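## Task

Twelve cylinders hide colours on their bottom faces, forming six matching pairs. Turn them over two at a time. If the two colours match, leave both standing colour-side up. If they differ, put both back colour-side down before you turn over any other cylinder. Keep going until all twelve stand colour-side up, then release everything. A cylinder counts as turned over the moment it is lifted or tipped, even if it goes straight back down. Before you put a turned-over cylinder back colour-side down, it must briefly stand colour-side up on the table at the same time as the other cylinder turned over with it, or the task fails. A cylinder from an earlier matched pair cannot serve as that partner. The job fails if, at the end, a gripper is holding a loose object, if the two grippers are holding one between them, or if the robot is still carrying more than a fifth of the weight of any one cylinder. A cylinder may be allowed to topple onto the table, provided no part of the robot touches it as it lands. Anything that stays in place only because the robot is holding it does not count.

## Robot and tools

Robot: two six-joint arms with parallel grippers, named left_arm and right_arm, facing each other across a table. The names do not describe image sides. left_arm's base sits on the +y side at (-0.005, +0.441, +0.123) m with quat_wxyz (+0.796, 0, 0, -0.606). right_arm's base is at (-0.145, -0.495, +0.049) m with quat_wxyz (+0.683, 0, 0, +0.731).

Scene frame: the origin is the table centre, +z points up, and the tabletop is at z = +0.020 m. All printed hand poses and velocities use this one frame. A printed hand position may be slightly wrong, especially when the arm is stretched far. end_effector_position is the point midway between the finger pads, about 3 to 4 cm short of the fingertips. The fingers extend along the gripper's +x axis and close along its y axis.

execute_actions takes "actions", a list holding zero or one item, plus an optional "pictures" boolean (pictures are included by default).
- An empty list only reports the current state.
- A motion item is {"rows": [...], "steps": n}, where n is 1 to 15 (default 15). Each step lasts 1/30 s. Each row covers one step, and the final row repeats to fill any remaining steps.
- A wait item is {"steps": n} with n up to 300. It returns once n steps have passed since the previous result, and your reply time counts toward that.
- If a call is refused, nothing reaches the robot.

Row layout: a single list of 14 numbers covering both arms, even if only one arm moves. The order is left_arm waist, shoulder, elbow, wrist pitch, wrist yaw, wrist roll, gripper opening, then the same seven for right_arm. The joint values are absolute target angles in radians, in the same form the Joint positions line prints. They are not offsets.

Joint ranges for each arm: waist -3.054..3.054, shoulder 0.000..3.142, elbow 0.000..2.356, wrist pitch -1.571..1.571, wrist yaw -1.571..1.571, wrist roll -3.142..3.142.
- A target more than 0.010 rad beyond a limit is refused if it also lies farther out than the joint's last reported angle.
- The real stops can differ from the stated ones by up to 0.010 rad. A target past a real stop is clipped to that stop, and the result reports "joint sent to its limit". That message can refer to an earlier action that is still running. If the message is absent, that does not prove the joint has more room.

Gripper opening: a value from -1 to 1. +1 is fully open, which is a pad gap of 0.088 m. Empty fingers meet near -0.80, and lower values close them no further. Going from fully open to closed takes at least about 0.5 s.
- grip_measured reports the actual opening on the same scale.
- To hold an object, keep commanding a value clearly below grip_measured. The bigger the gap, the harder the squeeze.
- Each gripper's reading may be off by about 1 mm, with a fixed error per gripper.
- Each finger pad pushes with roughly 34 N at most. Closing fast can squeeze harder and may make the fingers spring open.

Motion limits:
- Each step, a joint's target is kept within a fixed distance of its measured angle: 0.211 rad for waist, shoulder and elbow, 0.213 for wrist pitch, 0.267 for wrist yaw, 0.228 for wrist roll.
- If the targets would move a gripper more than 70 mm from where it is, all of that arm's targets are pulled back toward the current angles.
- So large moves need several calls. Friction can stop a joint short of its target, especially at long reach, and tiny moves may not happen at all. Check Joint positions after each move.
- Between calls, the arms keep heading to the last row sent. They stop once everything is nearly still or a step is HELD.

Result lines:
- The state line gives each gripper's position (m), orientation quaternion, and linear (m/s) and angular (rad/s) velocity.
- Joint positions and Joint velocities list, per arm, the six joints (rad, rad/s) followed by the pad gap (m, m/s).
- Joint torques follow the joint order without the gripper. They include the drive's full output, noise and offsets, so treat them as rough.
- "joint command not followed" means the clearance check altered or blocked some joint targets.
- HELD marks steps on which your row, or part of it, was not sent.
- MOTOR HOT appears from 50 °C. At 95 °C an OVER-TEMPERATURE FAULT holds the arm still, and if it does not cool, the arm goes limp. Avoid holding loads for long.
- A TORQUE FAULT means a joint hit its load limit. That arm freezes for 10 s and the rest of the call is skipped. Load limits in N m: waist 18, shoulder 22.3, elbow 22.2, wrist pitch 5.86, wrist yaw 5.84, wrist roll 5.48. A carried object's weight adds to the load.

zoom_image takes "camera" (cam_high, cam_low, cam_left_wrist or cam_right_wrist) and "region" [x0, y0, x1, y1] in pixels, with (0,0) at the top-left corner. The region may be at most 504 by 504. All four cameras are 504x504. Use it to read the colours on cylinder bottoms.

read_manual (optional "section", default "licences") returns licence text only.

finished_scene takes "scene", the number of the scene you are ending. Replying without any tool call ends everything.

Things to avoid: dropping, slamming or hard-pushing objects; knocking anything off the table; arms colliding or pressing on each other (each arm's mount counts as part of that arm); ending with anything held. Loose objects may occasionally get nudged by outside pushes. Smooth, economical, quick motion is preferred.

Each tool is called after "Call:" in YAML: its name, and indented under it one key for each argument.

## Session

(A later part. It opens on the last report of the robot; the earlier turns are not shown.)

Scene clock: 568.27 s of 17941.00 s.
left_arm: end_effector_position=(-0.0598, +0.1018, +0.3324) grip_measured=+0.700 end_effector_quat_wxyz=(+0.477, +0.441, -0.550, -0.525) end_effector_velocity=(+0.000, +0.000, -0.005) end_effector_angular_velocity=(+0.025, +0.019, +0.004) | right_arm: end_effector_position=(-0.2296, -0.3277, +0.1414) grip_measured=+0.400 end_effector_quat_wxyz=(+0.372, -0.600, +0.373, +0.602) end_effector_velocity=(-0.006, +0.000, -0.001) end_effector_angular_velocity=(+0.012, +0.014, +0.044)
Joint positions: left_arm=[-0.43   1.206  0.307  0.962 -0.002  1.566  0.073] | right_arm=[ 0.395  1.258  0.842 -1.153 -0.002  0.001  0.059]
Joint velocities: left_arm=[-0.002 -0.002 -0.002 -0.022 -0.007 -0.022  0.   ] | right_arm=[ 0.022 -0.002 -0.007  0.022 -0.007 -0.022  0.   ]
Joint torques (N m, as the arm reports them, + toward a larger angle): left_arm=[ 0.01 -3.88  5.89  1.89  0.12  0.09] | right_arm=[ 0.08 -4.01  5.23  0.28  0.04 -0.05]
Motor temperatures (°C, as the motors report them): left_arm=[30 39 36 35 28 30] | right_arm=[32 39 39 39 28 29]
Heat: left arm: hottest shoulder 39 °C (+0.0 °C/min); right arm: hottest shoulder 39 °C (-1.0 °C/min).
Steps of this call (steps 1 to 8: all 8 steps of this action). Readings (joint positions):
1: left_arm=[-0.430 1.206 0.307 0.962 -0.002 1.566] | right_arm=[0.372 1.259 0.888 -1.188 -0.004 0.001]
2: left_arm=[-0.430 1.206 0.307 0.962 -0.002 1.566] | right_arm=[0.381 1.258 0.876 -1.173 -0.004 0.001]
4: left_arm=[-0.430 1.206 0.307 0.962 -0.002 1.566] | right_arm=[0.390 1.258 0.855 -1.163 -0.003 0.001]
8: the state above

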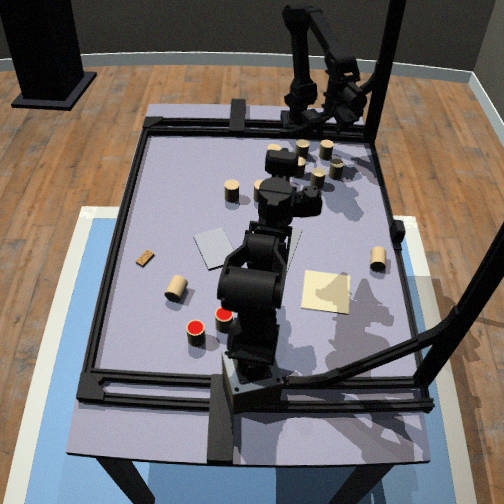

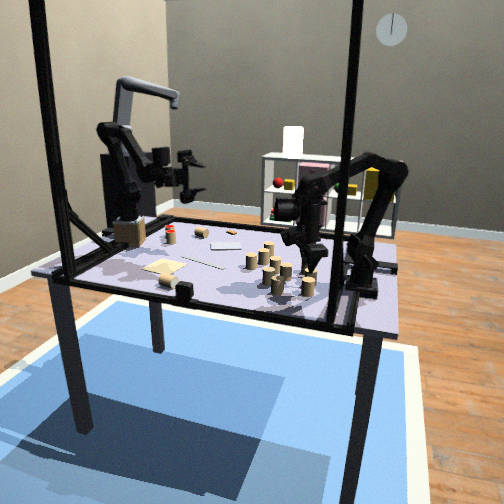

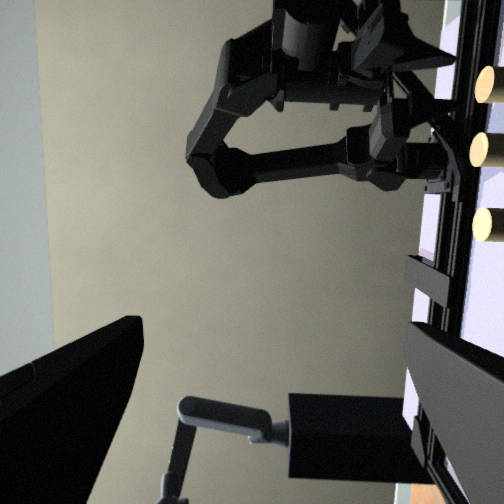

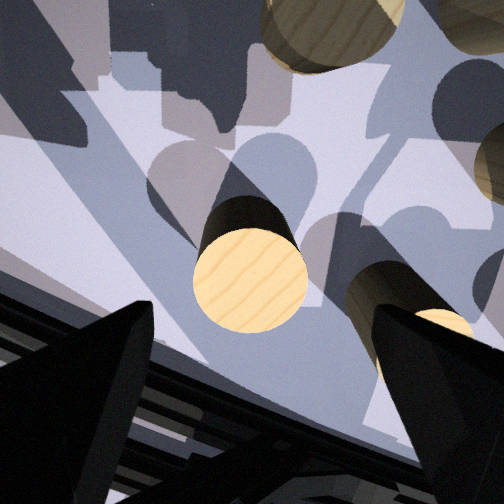

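Call:
execute_actions:
  actions:
    - {"rows":[[-0.43,1.2,0.3,0.96,0,1.571,0.7,0.413,1.26,0.835,-1.149,0,-0.3,0.35],[-0.43,1.2,0.3,0.96,0,1.571,0.7,0.413,1.26,0.835,-1.149,0,-0.3,0.35],[-0.43,1.2,0.3,0.96,0,1.571,0.7,0.413,1.277,0.795,-1.09,0,-0.3,0.35],[-0.43,1.2,0.3,0.96,0,1.571,0.7,0.413,1.277,0.795,-1.09,0,-0.3,0.35],[-0.43,1.2,0.3,0.96,0,1.571,0.7,0.413,1.295,0.757,-1.035,0,-0.3,0.35],[-0.43,1.2,0.3,0.96,0,1.571,0.7,0.413,1.295,0.757,-1.035,0,-0.3,0.35],[-0.43,1.2,0.3,0.96,0,1.571,0.7,0.413,1.313,0.718,-0.978,0,-0.3,0.35],[-0.43,1.2,0.3,0.96,0,1.571,0.7,0.413,1.313,0.718,-0.978,0,-0.3,0.35],[-0.43,1.2,0.3,0.96,0,1.571,0.7,0.413,1.33,0.68,-0.922,0,-0.3,0.35],[-0.43,1.2,0.3,0.96,0,1.571,0.7,0.413,1.33,0.68,-0.922,0,-0.3,0.35],[-0.43,1.2,0.3,0.96,0,1.571,0.7,0.413,1.352,0.64,-0.866,0,-0.3,0.35]],"steps":15}
  pictures: false

Call:
execute_actions:
  actions:
    - {"rows":[[-0.43,1.2,0.3,0.96,0,1.571,0.7,0.413,1.352,0.64,-0.866,0,-0.3,0.35],[-0.43,1.2,0.3,0.96,0,1.571,0.7,0.413,1.352,0.64,-0.866,0,-0.3,0.35],[-0.43,1.2,0.3,0.96,0,1.571,0.7,0.413,1.352,0.64,-0.866,0,-0.3,-0.4]],"steps":11}
  pictures: false

Call:
execute_actions:
  actions:
    - {"rows":[[-0.43,1.2,0.3,0.96,0,1.571,0.7,0.413,1.3,0.74,-1.01,0,-0.3,-0.4],[-0.43,1.2,0.3,0.96,0,1.571,0.7,0.413,1.3,0.74,-1.01,0,-0.3,-0.4],[-0.43,1.2,0.3,0.96,0,1.571,0.7,0.413,1.255,0.833,-1.149,0,-0.3,-0.4],[-0.43,1.2,0.3,0.96,0,1.571,0.7,0.413,1.255,0.833,-1.149,0,-0.3,-0.4],[-0.43,1.2,0.3,0.96,0,1.571,0.7,0.413,1.15,0.95,-1.2,0,0,-0.4],[-0.43,1.2,0.3,0.96,0,1.571,0.7,0.413,1.15,0.95,-1.2,0,0,-0.4],[-0.43,1.2,0.3,0.96,0,1.571,0.7,0.413,1.15,1.0,-1.2,0,0,-0.4],[-0.43,1.2,0.3,0.96,0,1.571,0.7,0.413,1.15,1.0,-1.2,0,0,-0.4],[-0.43,1.2,0.3,0.96,0,1.571,0.7,-0.216,1.15,1.0,0.3,0,0,-0.4]],"steps":15}
  pictures: false

Call:
execute_actions:
  actions:
    - {"rows":[[-0.43,1.3,0.34,0.96,0,1.571,0.7,-0.216,1.2,0.9,0.64,0,0,-0.4],[-0.43,1.3,0.34,0.96,0,1.571,0.7,-0.216,1.2,0.9,0.64,0,0,-0.4],[-0.43,1.3,0.34,0.96,0,1.571,0.7,-0.216,1.2,0.9,0.64,0,0,-0.4],[-0.43,1.3,0.34,0.96,0,1.571,0.7,-0.216,1.2,0.9,0.64,0,0,-0.4],[-0.43,1.3,0.34,0.96,0,1.571,0.7,-0.216,1.2,0.9,0.64,0,0,-0.4],[-0.43,1.3,0.34,0.96,0,1.571,0.7,-0.216,1.2,0.9,0.64,0,0,-0.4],[-0.43,1.3,0.34,0.96,0,1.571,0.7,-0.216,1.2,0.9,0.64,0,0,-0.4],[-0.43,1.3,0.34,0.96,0,1.571,0.7,-0.216,1.2,0.9,0.64,0,0,-0.4],[-0.43,1.3,0.34,0.96,0,1.571,0.7,-0.216,1.2,0.9,0.64,0,0,-0.4],[-0.43,1.3,0.34,0.96,0,1.571,0.7,-0.216,1.27,0.7,0.64,0,0,-0.4]],"steps":15}
  pictures: false

Call:
execute_actions:
  actions:
    - {"rows":[[-0.43,1.3,0.34,0.96,0,1.571,0.7,-0.216,1.27,0.7,0.64,0,0,-0.4],[-0.43,1.3,0.34,0.96,0,1.571,0.7,-0.216,1.27,0.7,0.64,0,0,-0.4],[-0.43,1.3,0.34,0.96,0,1.571,0.7,-0.216,1.27,0.7,0.64,0,0,-0.4],[-0.43,1.42,0.41,1.0,0,1.571,0.7,-0.216,1.39,0.75,0.633,0,0,-0.4]],"steps":13}
  pictures: false

Call:
execute_actions:
  actions:
    - {"rows":[[-0.43,1.51,0.48,1.03,0,1.571,0.7,-0.216,1.39,0.75,0.633,0,0,-0.4],[-0.43,1.51,0.48,1.03,0,1.571,0.7,-0.216,1.39,0.75,0.633,0,0,-0.4],[-0.43,1.57,0.54,1.03,0,1.571,0.7,-0.216,1.39,0.75,0.633,0,0,-0.4],[-0.43,1.57,0.54,1.03,0,1.571,0.7,-0.216,1.39,0.75,0.633,0,0,-0.4],[-0.43,1.63,0.605,1.025,0,1.571,0.7,-0.216,1.39,0.75,0.633,0,0,-0.4],[-0.43,1.63,0.605,1.025,0,1.571,0.7,-0.216,1.39,0.75,0.633,0,0,-0.4],[-0.43,1.695,0.674,1.021,0,1.571,0.7,-0.216,1.39,0.75,0.633,0,0,-0.4],[-0.43,1.695,0.674,1.021,0,1.571,0.7,-0.216,1.39,0.75,0.633,0,0,-0.4],[-0.43,1.76,0.748,1.015,0,1.571,0.7,-0.216,1.39,0.75,0.633,0,0,-0.4]],"steps":13}
  pictures: false

Call:
execute_actions:
  actions:
    - {"rows":[[-0.43,1.76,0.748,1.015,0,1.571,-0.4,-0.216,1.39,0.75,0.633,0,0,-0.4]],"steps":10}
  pictures: false

Call:
execute_actions:
  actions:
    - {"rows":[[-0.43,1.76,0.748,1.015,0,1.571,-0.4,-0.216,1.39,0.75,0.633,0,0,0.7],[-0.43,1.76,0.748,1.015,0,1.571,-0.4,-0.216,1.39,0.75,0.633,0,0,0.7],[-0.43,1.76,0.748,1.015,0,1.571,-0.4,-0.216,1.39,0.75,0.633,0,0,0.7],[-0.43,1.76,0.748,1.015,0,1.571,-0.4,-0.216,1.39,0.75,0.633,0,0,0.7],[-0.43,1.76,0.748,1.015,0,1.571,-0.4,-0.216,1.39,0.75,0.633,0,0,0.7],[-0.43,1.76,0.748,1.015,0,1.571,-0.4,-0.216,1.39,0.75,0.633,0,0,0.7],[-0.43,1.6,0.57,1.03,0,1.571,-0.4,-0.216,1.39,0.75,0.633,0,0,0.7],[-0.43,1.6,0.57,1.03,0,1.571,-0.4,-0.216,1.39,0.75,0.633,0,0,0.7],[-0.43,1.51,0.48,1.03,0,1.571,-0.4,-0.216,1.27,0.63,0.64,0,0,0.7],[-0.43,1.51,0.48,1.03,0,1.571,-0.4,-0.216,1.27,0.63,0.64,0,0,0.7],[-0.43,1.42,0.41,1.0,0,1.571,-0.4,-0.216,1.27,0.63,0.64,0,0,0.7]],"steps":13}
  pictures: false

Call:
execute_actions:
  actions:
    - {"rows":[[-0.38,1.3,0.7,-1.02,0,0,-0.4,-0.1,1.15,0.9,-1.27,0,0,0.4]],"steps":15}
  pictures: false

Call:
execute_actions:
  actions:
    - {"rows":[[-0.38,1.3,0.7,-1.02,0,0,-0.4,-0.1,1.3,1.1,-1.27,0,0,0.4],[-0.38,1.3,0.7,-1.02,0,0,-0.4,-0.1,1.3,1.1,-1.27,0,0,0.4],[-0.38,1.3,0.7,-1.02,0,0,-0.4,-0.1,1.3,1.1,-1.27,0,0,0.4],[-0.38,1.3,0.7,-1.02,0,0,-0.4,-0.1,1.3,1.1,-1.27,0,0,0.4],[-0.38,1.3,0.7,-1.02,0,0,-0.4,-0.1,1.3,1.1,-1.27,0,0,0.4],[-0.38,1.3,0.7,-1.02,0,0,-0.4,-0.1,1.3,1.1,-1.27,0,0,0.4],[-0.38,1.5,1.0,-1.02,0,0,-0.4,-0.1,1.3,1.1,-1.27,0,0,0.4],[-0.38,1.5,1.0,-1.02,0,0,-0.4,-0.1,1.3,1.1,-1.27,0,0,0.4],[-0.38,1.5,1.0,-1.02,0,0,-0.4,-0.1,1.3,1.1,-1.27,0,0,0.4],[-0.38,1.5,1.0,-1.02,0,0,-0.4,-0.1,1.3,1.1,-1.27,0,0,0.4],[-0.38,1.7,1.25,-1.02,0,0,-0.4,-0.1,1.3,1.1,-1.27,0,0,0.4]],"steps":15}
  pictures: false

Call:
execute_actions:
  actions:
    - {"rows":[[-0.38,1.9,1.5,-1.05,0,0,-0.4,-0.1,1.3,1.1,-1.27,0,0,0.4],[-0.38,1.9,1.5,-1.05,0,0,-0.4,-0.1,1.3,1.1,-1.27,0,0,0.4],[-0.38,1.9,1.5,-1.05,0,0,-0.4,-0.1,1.3,1.1,-1.27,0,0,0.4],[-0.38,1.9,1.5,-1.05,0,0,-0.4,-0.1,1.3,1.1,-1.27,0,0,0.4],[-0.38,2.05,1.56,-1.05,0,0,-0.4,-0.1,1.3,1.1,-1.27,0,0,0.4],[-0.38,2.05,1.56,-1.05,0,0,-0.4,-0.1,1.3,1.1,-1.27,0,0,0.4],[-0.38,2.05,1.56,-1.05,0,0,-0.4,-0.1,1.3,1.1,-1.27,0,0,0.4],[-0.38,2.086,1.532,-1.017,0,0,-0.4,-0.1,1.3,1.1,-1.27,0,0,0.4]],"steps":10}
  pictures: false

Call:
execute_actions:
  actions:
    - {"rows":[[-0.38,2.105,1.51,-0.976,0,0,-0.4,-0.1,1.3,1.1,-1.27,0,0,0.4],[-0.38,2.125,1.488,-0.934,0,0,-0.4,-0.1,1.3,1.1,-1.27,0,0,0.4],[-0.38,2.145,1.467,-0.893,0,0,-0.4,-0.1,1.3,1.1,-1.27,0,0,0.4],[-0.38,2.163,1.448,-0.856,0,0,-0.4,-0.1,1.3,1.1,-1.27,0,0,0.4],[-0.38,2.18,1.431,-0.822,0,0,-0.4,-0.1,1.3,1.1,-1.27,0,0,0.4],[-0.38,2.193,1.418,-0.796,0,0,-0.4,-0.1,1.3,1.1,-1.27,0,0,0.4],[-0.38,2.203,1.409,-0.777,0,0,-0.4,-0.1,1.3,1.1,-1.27,0,0,0.4],[-0.38,2.211,1.401,-0.761,0,0,-0.4,-0.1,1.3,1.1,-1.27,0,0,0.4],[-0.38,2.219,1.396,-0.748,0,0,-0.4,-0.1,1.3,1.1,-1.27,0,0,0.4],[-0.38,2.226,1.392,-0.737,0,0,-0.4,-0.1,1.3,1.1,-1.27,0,0,0.4],[-0.38,2.233,1.389,-0.727,0,0,-0.4,-0.1,1.3,1.1,-1.27,0,0,0.4],[-0.38,2.239,1.387,-0.719,0,0,-0.4,-0.1,1.3,1.1,-1.27,0,0,0.4]],"steps":15}
  pictures: false

Call:
execute_actions:
  actions:
    - {"rows":[[-0.38,2.239,1.387,-0.719,0,0,-0.4,-0.1,1.3,1.1,-1.27,0,0,0.4],[-0.38,2.239,1.387,-0.719,0,0,-0.4,-0.1,1.3,1.1,-1.27,0,0,0.4],[-0.38,2.224,1.394,-0.735,0,0,0.4,-0.1,1.3,1.1,-1.27,0,0,0.4]],"steps":10}

Scene clock: 601.27 s of 17941.00 s.
left_arm: end_effector_position=(-0.0598, +0.1019, +0.3323) grip_measured=+0.700 end_effector_quat_wxyz=(+0.476, +0.441, -0.551, -0.525) end_effector_velocity=(+0.002, -0.000, -0.003) end_effector_angular_velocity=(+0.013, +0.006, +0.009) | right_arm: end_effector_position=(-0.2312, -0.3299, +0.0820) grip_measured=+0.350 end_effector_quat_wxyz=(+0.273, -0.653, +0.276, +0.650) end_effector_velocity=(+0.010, -0.018, -0.050) end_effector_angular_velocity=(-0.053, -0.019, -0.000)
Joint positions: left_arm=[-0.43   1.206  0.306  0.961 -0.002  1.566  0.073] | right_arm=[ 0.41   1.342  0.653 -0.888 -0.001 -0.296  0.056]
Joint velocities: left_arm=[ 0.002  0.002 -0.002 -0.007 -0.007 -0.007  0.   ] | right_arm=[-0.007  0.071 -0.168  0.183 -0.007 -0.007 -0.   ]
Joint torques (N m, as the arm reports them, + toward a larger angle): left_arm=[-0.04 -3.85  5.93  1.89  0.12  0.08] | right_arm=[ 0.2  -3.66  5.81  0.4  -0.03 -0.06]
Motor temperatures (°C, as the motors report them): left_arm=[30 39 37 39 28 30] | right_arm=[32 38 38 37 28 29]
Heat: left arm: hottest shoulder 39 °C (+0.0 °C/min); right arm: hottest shoulder 38 °C (-3.0 °C/min).
Steps of this call (steps 1 to 15: the robot went on to your last target; steps 16 to 90: nothing new was sent; then 29.50 s passed at rest; steps 91 to 105: all 15 steps of this action). Readings (joint positions):
91: left_arm=[-0.430 1.206 0.306 0.961 -0.002 1.566] | right_arm=[0.398 1.257 0.842 -1.151 -0.001 -0.045]
92: left_arm=[-0.430 1.206 0.306 0.961 -0.002 1.566] | right_arm=[0.402 1.257 0.842 -1.151 -0.001 -0.115]
94: left_arm=[-0.430 1.206 0.306 0.961 -0.002 1.566] | right_arm=[0.408 1.258 0.828 -1.121 -0.001 -0.211]
98: left_arm=[-0.430 1.206 0.306 0.961 -0.002 1.566] | right_arm=[0.410 1.285 0.765 -1.028 -0.001 -0.278]
105: the state above

Scene clock: 601.63 s of 17941.00 s.
left_arm: end_effector_position=(-0.0598, +0.1019, +0.3323) grip_measured=+0.700 end_effector_quat_wxyz=(+0.476, +0.441, -0.551, -0.525) end_effector_velocity=(+0.000, +0.000, -0.002) end_effector_angular_velocity=(+0.008, +0.006, +0.004) | right_arm: end_effector_position=(-0.2327, -0.3283, +0.0804) grip_measured=+0.003 end_effector_quat_wxyz=(+0.274, -0.650, +0.273, +0.654) end_effector_velocity=(+0.000, -0.002, -0.000) end_effector_angular_velocity=(-0.010, +0.003, +0.005)
Joint positions: left_arm=[-0.43   1.206  0.306  0.961 -0.002  1.566  0.073] | right_arm=[ 0.411  1.345  0.648 -0.869 -0.003 -0.297  0.039]
Joint velocities: left_arm=[-0.002 -0.002 -0.002 -0.007 -0.007 -0.007 -0.   ] | right_arm=[-0.002 -0.002 -0.002 -0.007 -0.007 -0.007 -0.   ]
Joint torques (N m, as the arm reports them, + toward a larger angle): left_arm=[-0.06 -3.84  5.98  1.92  0.11  0.08] | right_arm=[ 0.18 -3.11  4.81  0.3   0.05 -0.08]
Motor temperatures (°C, as the motors report them): left_arm=[30 39 37 39 28 30] | right_arm=[32 38 38 37 28 29]
Heat: left arm: hottest shoulder 39 °C (+0.0 °C/min); right arm: hottest shoulder 38 °C (-3.0 °C/min).
Steps of this call (steps 1 to 11: all 11 steps of this action). Readings (joint positions):
1: left_arm=[-0.430 1.206 0.306 0.961 -0.002 1.566] | right_arm=[0.410 1.344 0.649 -0.882 -0.001 -0.296]
2: left_arm=[-0.430 1.206 0.306 0.961 -0.002 1.566] | right_arm=[0.410 1.344 0.648 -0.877 -0.001 -0.296]
4: left_arm=[-0.430 1.206 0.306 0.961 -0.002 1.566] | right_arm=[0.410 1.344 0.648 -0.871 -0.001 -0.296]
8: left_arm=[-0.430 1.206 0.306 0.961 -0.002 1.566] | right_arm=[0.411 1.345 0.648 -0.869 -0.003 -0.297]
11: the state above

Scene clock: 602.13 s of 17941.00 s.
left_arm: end_effector_position=(-0.0598, +0.1019, +0.3323) grip_measured=+0.700 end_effector_quat_wxyz=(+0.476, +0.441, -0.551, -0.525) end_effector_velocity=(+0.000, +0.001, -0.001) end_effector_angular_velocity=(-0.001, +0.008, +0.004) | right_arm: end_effector_position=(-0.1773, -0.1999, +0.2381) grip_measured=+0.004 end_effector_quat_wxyz=(+0.596, -0.333, +0.295, +0.668) end_effector_velocity=(+0.489, +0.357, +0.230) end_effector_angular_velocity=(+1.737, +0.218, -1.818)
Joint positions: left_arm=[-0.43   1.206  0.306  0.961 -0.002  1.566  0.073] | right_arm=[ 0.037  1.156  0.987 -0.754 -0.004 -0.01   0.039]
Joint velocities: left_arm=[-0.002 -0.002 -0.007  0.007 -0.007 -0.007 -0.   ] | right_arm=[-1.761 -0.007 -0.007  1.751  0.007  0.066  0.   ]
Joint torques (N m, as the arm reports them, + toward a larger angle): left_arm=[-0.05 -3.84  5.95  1.91  0.1   0.07] | right_arm=[-0.36 -4.9   8.42  1.21  0.07  0.11]
Motor temperatures (°C, as the motors report them): left_arm=[30 39 37 39 28 30] | right_arm=[32 38 38 37 28 29]
Heat: left arm: hottest shoulder 39 °C (+0.0 °C/min); right arm: hottest shoulder 38 °C (-3.0 °C/min).
Steps of this call (steps 1 to 15: all 15 steps of this action). Readings (joint positions):
1: left_arm=[-0.430 1.206 0.306 0.961 -0.002 1.566] | right_arm=[0.411 1.342 0.659 -0.894 -0.002 -0.297]
2: left_arm=[-0.430 1.206 0.306 0.961 -0.002 1.566] | right_arm=[0.411 1.338 0.677 -0.939 -0.001 -0.296]
4: left_arm=[-0.430 1.206 0.306 0.961 -0.002 1.566] | right_arm=[0.410 1.313 0.740 -1.041 0.007 -0.295]
8: left_arm=[-0.430 1.206 0.306 0.961 -0.002 1.566] | right_arm=[0.411 1.195 0.915 -1.158 0.002 -0.089]
15: the state above

Scene clock: 602.63 s of 17941.00 s.
left_arm: end_effector_position=(-0.0618, +0.0898, +0.3128) grip_measured=+0.700 end_effector_quat_wxyz=(+0.459, +0.459, -0.535, -0.540) end_effector_velocity=(+0.002, -0.000, -0.003) end_effector_angular_velocity=(+0.013, +0.005, +0.020) | right_arm: end_effector_position=(-0.0898, -0.1152, +0.2491) grip_measured=+0.004 end_effector_quat_wxyz=(+0.744, -0.122, +0.139, +0.642) end_effector_velocity=(+0.014, +0.072, -0.107) end_effector_angular_velocity=(+0.555, -0.071, -0.008)
Joint positions: left_arm=[-0.43   1.294  0.331  0.958 -0.002  1.566  0.073] | right_arm=[-0.213  1.264  0.718  0.173  0.002 -0.003  0.039]
Joint velocities: left_arm=[-0.002  0.002 -0.002 -0.007 -0.022 -0.007 -0.   ] | right_arm=[-0.012  0.432 -0.628  1.619 -0.007  0.007 -0.   ]
Joint torques (N m, as the arm reports them, + toward a larger angle): left_arm=[-0.05 -3.01  7.62  2.19  0.11  0.08] | right_arm=[-0.3  -7.8  10.34  2.62 -0.1   0.11]
Motor temperatures (°C, as the motors report them): left_arm=[30 39 37 39 28 30] | right_arm=[32 38 38 37 28 29]
Heat: left arm: hottest shoulder 39 °C (+0.0 °C/min); right arm: hottest shoulder 38 °C (-3.0 °C/min).
Steps of this call (steps 1 to 15: all 15 steps of this action). Readings (joint positions):
1: left_arm=[-0.430 1.217 0.309 0.963 -0.002 1.566] | right_arm=[-0.022 1.160 0.978 -0.686 -0.004 -0.008]
2: left_arm=[-0.430 1.237 0.317 0.965 -0.002 1.566] | right_arm=[-0.081 1.163 0.965 -0.619 -0.002 -0.006]
4: left_arm=[-0.430 1.272 0.327 0.960 -0.002 1.566] | right_arm=[-0.168 1.178 0.935 -0.501 0.006 -0.004]
8: left_arm=[-0.430 1.293 0.329 0.958 -0.002 1.566] | right_arm=[-0.209 1.200 0.901 -0.263 0.004 -0.004]
15: the state above

Scene clock: 603.07 s of 17941.00 s.
left_arm: end_effector_position=(-0.0653, +0.0681, +0.3081) grip_measured=+0.700 end_effector_quat_wxyz=(+0.456, +0.462, -0.533, -0.543) end_effector_velocity=(-0.001, -0.005, +0.007) end_effector_angular_velocity=(-0.011, +0.009, +0.005) | right_arm: end_effector_position=(-0.0841, -0.0786, +0.3107) grip_measured=+0.003 end_effector_quat_wxyz=(+0.757, -0.007, +0.005, +0.653) end_effector_velocity=(-0.001, +0.007, +0.001) end_effector_angular_velocity=(+0.030, -0.011, +0.020)
Joint positions: left_arm=[-0.43   1.412  0.4    0.997 -0.002  1.566  0.073] | right_arm=[-0.213  1.381  0.744  0.62   0.002 -0.003  0.039]
Joint velocities: left_arm=[-0.002  0.007  0.027 -0.007 -0.007 -0.007 -0.   ] | right_arm=[-0.002  0.037  0.002  0.066 -0.022 -0.007  0.   ]
Joint torques (N m, as the arm reports them, + toward a larger angle): left_arm=[-0.03 -3.64  7.33  2.21  0.12  0.08] | right_arm=[-0.22 -5.37  7.96  1.79 -0.13  0.1 ]
Motor temperatures (°C, as the motors report them): left_arm=[30 39 37 39 28 30] | right_arm=[32 38 38 37 28 29]
Heat: left arm: hottest shoulder 39 °C (+0.0 °C/min); right arm: hottest shoulder 38 °C (-3.0 °C/min).
Steps of this call (steps 1 to 13: all 13 steps of this action). Readings (joint positions):
1: left_arm=[-0.430 1.294 0.331 0.958 -0.002 1.566] | right_arm=[-0.213 1.275 0.702 0.230 0.002 -0.003]
2: left_arm=[-0.430 1.294 0.331 0.958 -0.002 1.566] | right_arm=[-0.213 1.280 0.693 0.289 0.002 -0.003]
4: left_arm=[-0.430 1.313 0.341 0.969 -0.002 1.566] | right_arm=[-0.213 1.294 0.696 0.418 0.002 -0.003]
8: left_arm=[-0.430 1.399 0.394 0.990 -0.002 1.566] | right_arm=[-0.213 1.356 0.743 0.587 0.002 -0.003]
13: the state above

Scene clock: 603.50 s of 17941.00 s.
left_arm: end_effector_position=(-0.0789, -0.0161, +0.3115) grip_measured=+0.700 end_effector_quat_wxyz=(+0.461, +0.457, -0.537, -0.538) end_effector_velocity=(-0.011, -0.052, -0.017) end_effector_angular_velocity=(+0.025, +0.018, -0.010) | right_arm: end_effector_position=(-0.0841, -0.0785, +0.3123) grip_measured=+0.003 end_effector_quat_wxyz=(+0.757, -0.004, +0.002, +0.653) end_effector_velocity=(-0.000, +0.000, -0.000) end_effector_angular_velocity=(+0.001, -0.008, +0.005)
Joint positions: left_arm=[-0.43   1.738  0.724  1.017 -0.002  1.566  0.073] | right_arm=[-0.213  1.382  0.744  0.629  0.002 -0.003  0.039]
Joint velocities: left_arm=[-0.002  0.212  0.198 -0.007  0.007 -0.022  0.   ] | right_arm=[-0.002  0.002 -0.002  0.007 -0.007 -0.007 -0.   ]
Joint torques (N m, as the arm reports them, + toward a larger angle): left_arm=[-0.04 -6.04  7.09  1.97  0.11  0.07] | right_arm=[-0.22 -5.12  8.02  1.7  -0.1   0.13]
Motor temperatures (°C, as the motors report them): left_arm=[30 39 37 39 28 30] | right_arm=[32 38 38 37 28 29]
Heat: left arm: hottest shoulder 39 °C (+0.0 °C/min); right arm: hottest shoulder 38 °C (-2.0 °C/min).
Steps of this call (steps 1 to 13: all 13 steps of this action). Readings (joint positions):
1: left_arm=[-0.430 1.426 0.411 1.005 -0.002 1.566] | right_arm=[-0.213 1.382 0.744 0.624 0.002 -0.003]
2: left_arm=[-0.430 1.449 0.429 1.014 -0.002 1.566] | right_arm=[-0.213 1.382 0.744 0.626 0.002 -0.003]
4: left_arm=[-0.430 1.507 0.481 1.021 -0.002 1.566] | right_arm=[-0.213 1.382 0.744 0.628 0.002 -0.003]
8: left_arm=[-0.430 1.628 0.604 1.021 -0.002 1.566] | right_arm=[-0.213 1.382 0.744 0.629 0.002 -0.003]
13: the state above

Scene clock: 603.83 s of 17941.00 s.
left_arm: end_effector_position=(-0.0794, -0.0196, +0.3107) grip_measured=+0.031 end_effector_quat_wxyz=(+0.461, +0.457, -0.537, -0.539) end_effector_velocity=(+0.002, +0.000, +0.002) end_effector_angular_velocity=(-0.004, +0.023, +0.010) | right_arm: end_effector_position=(-0.0841, -0.0785, +0.3127) grip_measured=+0.003 end_effector_quat_wxyz=(+0.757, -0.003, +0.002, +0.653) end_effector_velocity=(+0.004, -0.001, -0.002) end_effector_angular_velocity=(-0.011, -0.021, -0.024)
Joint positions: left_arm=[-0.43   1.751  0.738  1.015 -0.002  1.566  0.041] | right_arm=[-0.213  1.382  0.744  0.631  0.002 -0.003  0.039]
Joint velocities: left_arm=[ 0.002 -0.002 -0.002  0.007 -0.007 -0.022 -0.   ] | right_arm=[-0.002 -0.002 -0.002 -0.007  0.022 -0.022 -0.   ]
Joint torques (N m, as the arm reports them, + toward a larger angle): left_arm=[-0.06 -5.62  7.53  2.03  0.1   0.07] | right_arm=[-0.22 -5.17  7.97  1.6  -0.1   0.13]
Motor temperatures (°C, as the motors report them): left_arm=[30 39 37 39 28 30] | right_arm=[32 38 38 37 28 29]
Heat: left arm: hottest shoulder 39 °C (+0.0 °C/min); right arm: hottest shoulder 38 °C (-2.0 °C/min).
Steps of this call (steps 1 to 10: all 10 steps of this action). Readings (joint positions):
1: left_arm=[-0.430 1.743 0.729 1.017 -0.002 1.566] | right_arm=[-0.213 1.382 0.744 0.629 0.002 -0.003]
2: left_arm=[-0.430 1.747 0.732 1.017 -0.002 1.566] | right_arm=[-0.213 1.382 0.744 0.629 0.002 -0.003]
4: left_arm=[-0.430 1.750 0.736 1.017 -0.002 1.566] | right_arm=[-0.213 1.382 0.744 0.629 0.002 -0.003]
8: left_arm=[-0.430 1.751 0.738 1.015 -0.002 1.566] | right_arm=[-0.213 1.382 0.744 0.631 0.002 -0.003]
10: the state above

Scene clock: 604.27 s of 17941.00 s.
left_arm: end_effector_position=(-0.0679, +0.0518, +0.3098) grip_measured=+0.031 end_effector_quat_wxyz=(+0.457, +0.461, -0.534, -0.542) end_effector_velocity=(+0.032, +0.197, +0.042) end_effector_angular_velocity=(-0.134, +0.014, +0.005) | right_arm: end_effector_position=(-0.0875, -0.1008, +0.3068) grip_measured=+0.693 end_effector_quat_wxyz=(+0.757, -0.003, +0.001, +0.653) end_effector_velocity=(-0.009, -0.058, -0.008) end_effector_angular_velocity=(+0.014, -0.024, +0.005)
Joint positions: left_arm=[-0.43   1.482  0.46   1.011 -0.002  1.566  0.04 ] | right_arm=[-0.213  1.296  0.654  0.636  0.002 -0.003  0.073]
Joint velocities: left_arm=[-0.002 -0.886 -0.701 -0.051 -0.007  0.007 -0.   ] | right_arm=[-0.002 -0.242 -0.217 -0.007 -0.007 -0.022  0.003]
Joint torques (N m, as the arm reports them, + toward a larger angle): left_arm=[-0.02 -3.86  7.23  1.83  0.12  0.08] | right_arm=[-0.17 -5.93  6.83  1.61 -0.09  0.1 ]
Motor temperatures (°C, as the motors report them): left_arm=[30 39 37 39 28 30] | right_arm=[32 38 38 37 28 29]
Heat: left arm: hottest shoulder 39 °C (+0.0 °C/min); right arm: hottest shoulder 38 °C (-2.0 °C/min).
Steps of this call (steps 1 to 13: all 13 steps of this action). Readings (joint positions):
1: left_arm=[-0.430 1.751 0.738 1.015 -0.002 1.566] | right_arm=[-0.213 1.382 0.744 0.631 0.002 -0.003]
2: left_arm=[-0.430 1.751 0.738 1.015 -0.002 1.566] | right_arm=[-0.213 1.382 0.744 0.631 0.002 -0.003]
4: left_arm=[-0.430 1.752 0.738 1.015 -0.002 1.566] | right_arm=[-0.213 1.382 0.744 0.631 0.002 -0.003]
8: left_arm=[-0.430 1.703 0.676 1.015 -0.002 1.566] | right_arm=[-0.213 1.382 0.744 0.631 0.002 -0.003]
13: the state above

Scene clock: 604.77 s of 17941.00 s.
left_arm: end_effector_position=(-0.0484, +0.0625, +0.2938) grip_measured=+0.031 end_effector_quat_wxyz=(+0.558, +0.372, -0.087, -0.737) end_effector_velocity=(+0.021, +0.186, -0.370) end_effector_angular_velocity=(+2.087, +1.556, +0.906) | right_arm: end_effector_position=(-0.1329, -0.1363, +0.2948) grip_measured=+0.401 end_effector_quat_wxyz=(+0.700, -0.160, +0.164, +0.676) end_effector_velocity=(-0.010, -0.179, -0.361) end_effector_angular_velocity=(-1.843, +0.055, +0.032)
Joint positions: left_arm=[-0.383  1.301  0.7    0.133  0.     0.655  0.041] | right_arm=[-0.103  1.148  0.903 -0.218 -0.    -0.003  0.059]
Joint velocities: left_arm=[-0.002 -0.002 -0.002 -1.897 -0.007 -2.     0.001] | right_arm=[ 0.002  0.002 -0.002 -1.839 -0.022 -0.022 -0.001]
Joint torques (N m, as the arm reports them, + toward a larger angle): left_arm=[ 0.26 -4.61  7.42  1.97  0.03 -0.28] | right_arm=[ 0.09 -4.31  7.35  1.31 -0.03  0.11]
Motor temperatures (°C, as the motors report them): left_arm=[30 40 37 39 28 30] | right_arm=[32 38 38 37 28 29]
Heat: left arm: hottest shoulder 40 °C (+1.0 °C/min); right arm: hottest shoulder 38 °C (-2.0 °C/min).
Steps of this call (steps 1 to 15: all 15 steps of this action). Readings (joint positions):
1: left_arm=[-0.427 1.451 0.467 0.970 -0.001 1.538] | right_arm=[-0.207 1.281 0.666 0.599 0.006 -0.003]
2: left_arm=[-0.420 1.428 0.496 0.908 -0.001 1.492] | right_arm=[-0.190 1.268 0.692 0.546 0.006 -0.003]
4: left_arm=[-0.402 1.385 0.581 0.805 -0.001 1.379] | right_arm=[-0.151 1.235 0.766 0.450 0.003 -0.003]
8: left_arm=[-0.383 1.302 0.692 0.582 0.000 1.115] | right_arm=[-0.106 1.156 0.888 0.221 -0.001 -0.003]
15: the state above

Scene clock: 605.27 s of 17941.00 s.
left_arm: end_effector_position=(-0.0444, +0.0962, +0.2144) grip_measured=+0.029 end_effector_quat_wxyz=(+0.526, +0.456, +0.400, -0.596) end_effector_velocity=(+0.012, +0.120, -0.005) end_effector_angular_velocity=(+1.458, -0.124, +0.116) | right_arm: end_effector_position=(-0.1369, -0.2483, +0.2022) grip_measured=+0.400 end_effector_quat_wxyz=(+0.561, -0.435, +0.449, +0.543) end_effector_velocity=(-0.015, -0.344, -0.076) end_effector_angular_velocity=(-1.613, +0.070, +0.038)
Joint positions: left_arm=[-0.382  1.666  1.166 -0.803  0.001  0.015  0.04 ] | right_arm=[-0.103  1.292  1.087 -1.145 -0.    -0.003  0.059]
Joint velocities: left_arm=[-0.002  0.618  1.009 -1.853  0.007 -0.125 -0.   ] | right_arm=[-0.002 -0.002  0.002 -1.619 -0.022 -0.037 -0.   ]
Joint torques (N m, as the arm reports them, + toward a larger angle): left_arm=[ 0.18 -7.64  7.04  0.13  0.01 -0.27] | right_arm=[ 0.22 -3.63  8.14  0.58 -0.02  0.11]
Motor temperatures (°C, as the motors report them): left_arm=[30 40 38 39 28 30] | right_arm=[32 38 38 37 28 29]
Heat: left arm: hottest shoulder 40 °C (+1.0 °C/min); right arm: hottest shoulder 38 °C (-2.0 °C/min).
Steps of this call (steps 1 to 15: all 15 steps of this action). Readings (joint positions):
1: left_arm=[-0.382 1.301 0.700 0.071 0.000 0.588] | right_arm=[-0.103 1.166 0.925 -0.295 -0.000 -0.003]
2: left_arm=[-0.382 1.301 0.700 0.009 0.000 0.522] | right_arm=[-0.103 1.199 0.967 -0.356 -0.000 -0.003]
4: left_arm=[-0.382 1.301 0.700 -0.118 0.000 0.392] | right_arm=[-0.103 1.262 1.044 -0.463 -0.000 -0.003]
8: left_arm=[-0.382 1.381 0.784 -0.389 0.000 0.137] | right_arm=[-0.103 1.284 1.083 -0.714 -0.000 -0.003]
15: the state above

Scene clock: 605.60 s of 17941.00 s.
left_arm: end_effector_position=(-0.0493, +0.0529, +0.1751) grip_measured=+0.028 end_effector_quat_wxyz=(+0.477, +0.520, +0.462, -0.538) end_effector_velocity=(+0.007, +0.041, -0.233) end_effector_angular_velocity=(+0.670, -0.097, +0.006) | right_arm: end_effector_position=(-0.1378, -0.2736, +0.1986) grip_measured=+0.400 end_effector_quat_wxyz=(+0.533, -0.466, +0.481, +0.516) end_effector_velocity=(-0.003, -0.008, -0.001) end_effector_angular_velocity=(-0.036, +0.024, -0.007)
Joint positions: left_arm=[-0.382  2.043  1.526 -1.021  0.001  0.006  0.04 ] | right_arm=[-0.103  1.292  1.089 -1.266 -0.    -0.003  0.059]
Joint velocities: left_arm=[-0.002  0.632  0.007 -0.051 -0.022 -0.007 -0.   ] | right_arm=[-0.002 -0.002 -0.002 -0.037 -0.022  0.007 -0.   ]
Joint torques (N m, as the arm reports them, + toward a larger angle): left_arm=[ 0.14 -8.56  6.63  0.44  0.02 -0.25] | right_arm=[ 0.28 -3.43  7.59  0.16 -0.02  0.11]
Motor temperatures (°C, as the motors report them): left_arm=[30 40 38 39 28 30] | right_arm=[32 38 39 37 28 29]
Heat: left arm: hottest shoulder 40 °C (+1.0 °C/min); right arm: hottest elbow 39 °C (-1.0 °C/min).
Steps of this call (steps 1 to 10: all 10 steps of this action). Readings (joint positions):
1: left_arm=[-0.382 1.705 1.214 -0.884 0.001 0.012] | right_arm=[-0.103 1.292 1.087 -1.188 -0.000 -0.003]
2: left_arm=[-0.382 1.750 1.272 -0.943 0.001 0.010] | right_arm=[-0.103 1.292 1.087 -1.214 -0.000 -0.003]
4: left_arm=[-0.382 1.837 1.384 -0.983 0.001 0.008] | right_arm=[-0.103 1.292 1.088 -1.241 -0.000 -0.003]
8: left_arm=[-0.382 1.996 1.522 -1.021 0.001 0.007] | right_arm=[-0.103 1.292 1.089 -1.262 -0.000 -0.003]
10: the state above

Scene clock: 606.10 s of 17941.00 s.
left_arm: end_effector_position=(-0.0498, +0.0525, +0.0808) grip_measured=+0.019 end_effector_quat_wxyz=(+0.469, +0.526, +0.470, -0.531) end_effector_velocity=(+0.002, -0.002, -0.005) end_effector_angular_velocity=(-0.029, -0.019, +0.005) | right_arm: end_effector_position=(-0.1378, -0.2740, +0.1987) grip_measured=+0.400 end_effector_quat_wxyz=(+0.533, -0.467, +0.482, +0.516) end_effector_velocity=(+0.001, +0.001, -0.000) end_effector_angular_velocity=(+0.007, -0.008, +0.009)
Joint positions: left_arm=[-0.381  2.217  1.395 -0.745  0.006  0.006  0.04 ] | right_arm=[-0.103  1.292  1.089 -1.268 -0.    -0.002  0.059]
Joint velocities: left_arm=[-0.002 -0.002 -0.027  0.051 -0.022 -0.007 -0.001] | right_arm=[ 0.002 -0.002 -0.002  0.007  0.007 -0.007 -0.   ]
Joint torques (N m, as the arm reports them, + toward a larger angle): left_arm=[ 0.1  -6.52  4.72  1.72 -0.14 -0.23] | right_arm=[ 0.24 -3.57  7.57  0.13 -0.03  0.1 ]
Motor temperatures (°C, as the motors report them): left_arm=[30 40 38 39 28 30] | right_arm=[32 38 39 37 28 29]
Heat: left arm: hottest shoulder 40 °C (+1.0 °C/min); right arm: hottest elbow 39 °C (-1.0 °C/min).
Steps of this call (steps 1 to 15: all 15 steps of this action). Readings (joint positions):
1: left_arm=[-0.382 2.064 1.523 -1.016 0.001 0.006] | right_arm=[-0.103 1.292 1.089 -1.266 -0.000 -0.003]
2: left_arm=[-0.382 2.081 1.514 -0.995 0.001 0.006] | right_arm=[-0.103 1.292 1.089 -1.267 -0.000 -0.003]
4: left_arm=[-0.382 2.111 1.491 -0.932 0.001 0.006] | right_arm=[-0.103 1.292 1.089 -1.267 -0.000 -0.002]
8: left_arm=[-0.382 2.173 1.436 -0.818 0.001 0.006] | right_arm=[-0.103 1.292 1.089 -1.268 -0.000 -0.002]
15: the state above

Scene clock: 606.43 s of 17941.00 s.
left_arm: end_effector_position=(-0.0499, +0.0512, +0.0795) grip_measured=+0.389 end_effector_quat_wxyz=(+0.471, +0.524, +0.469, -0.532) end_effector_velocity=(-0.001, +0.006, +0.001) end_effector_angular_velocity=(+0.021, -0.010, -0.015) | right_arm: end_effector_position=(-0.1378, -0.2740, +0.1988) grip_measured=+0.400 end_effector_quat_wxyz=(+0.533, -0.467, +0.482, +0.516) end_effector_velocity=(-0.002, -0.002, -0.000) end_effector_angular_velocity=(-0.007, +0.021, +0.002)
Joint positions: left_arm=[-0.381  2.219  1.393 -0.734  0.005  0.005  0.058] | right_arm=[-0.103  1.292  1.09  -1.268 -0.    -0.002  0.059]
Joint velocities: left_arm=[-0.007 -0.007 -0.007 -0.022 -0.007  0.007 -0.006] | right_arm=[-0.007 -0.002 -0.002 -0.007 -0.022 -0.007 -0.   ]
Joint torques (N m, as the arm reports them, + toward a larger angle): left_arm=[ 0.1  -8.13  5.44  0.48 -0.14 -0.23] | right_arm=[ 0.19 -3.43  7.61  0.15 -0.02  0.09]
Motor temperatures (°C, as the motors report them): left_arm=[30 40 38 39 28 30] | right_arm=[32 38 39 37 28 29]
Heat: left arm: hottest shoulder 40 °C (+1.0 °C/min); right arm: hottest elbow 39 °C (-1.0 °C/min).
Steps of this call (steps 1 to 10: all 10 steps of this action). Readings (joint positions):
1: left_arm=[-0.381 2.217 1.394 -0.744 0.006 0.006] | right_arm=[-0.103 1.292 1.089 -1.268 -0.000 -0.002]
2: left_arm=[-0.381 2.217 1.394 -0.743 0.006 0.005] | right_arm=[-0.103 1.292 1.089 -1.268 -0.000 -0.002]
4: left_arm=[-0.381 2.217 1.393 -0.743 0.006 0.005] | right_arm=[-0.103 1.292 1.089 -1.268 -0.000 -0.002]
8: left_arm=[-0.381 2.219 1.393 -0.733 0.005 0.005] | right_arm=[-0.103 1.292 1.090 -1.268 -0.000 -0.002]
10: the state above

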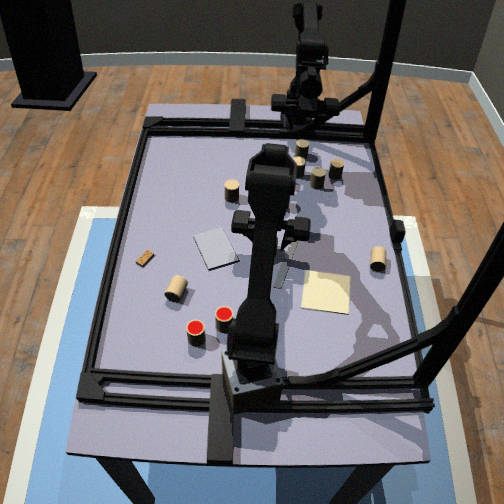

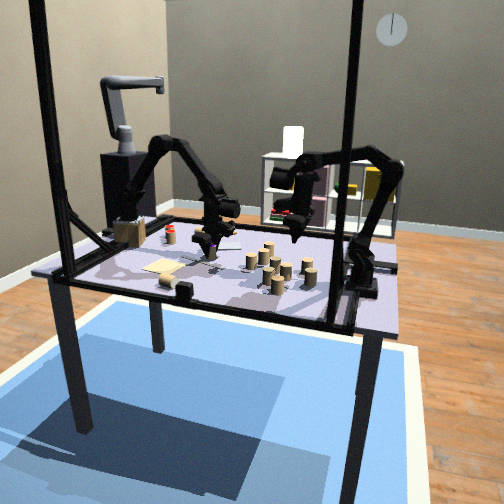

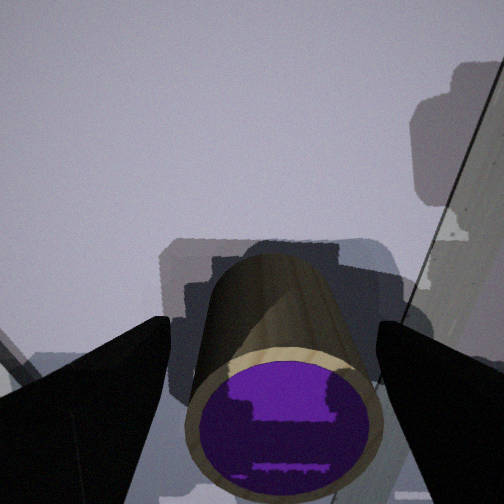

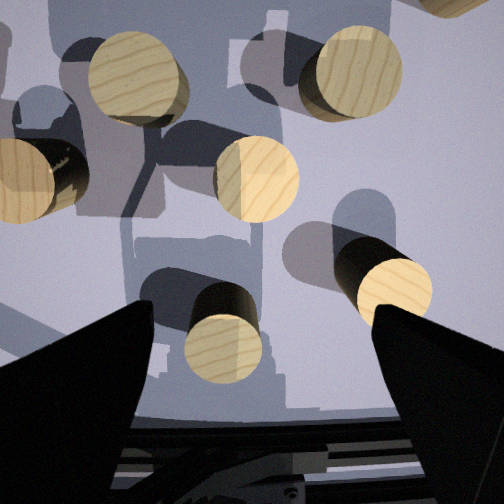

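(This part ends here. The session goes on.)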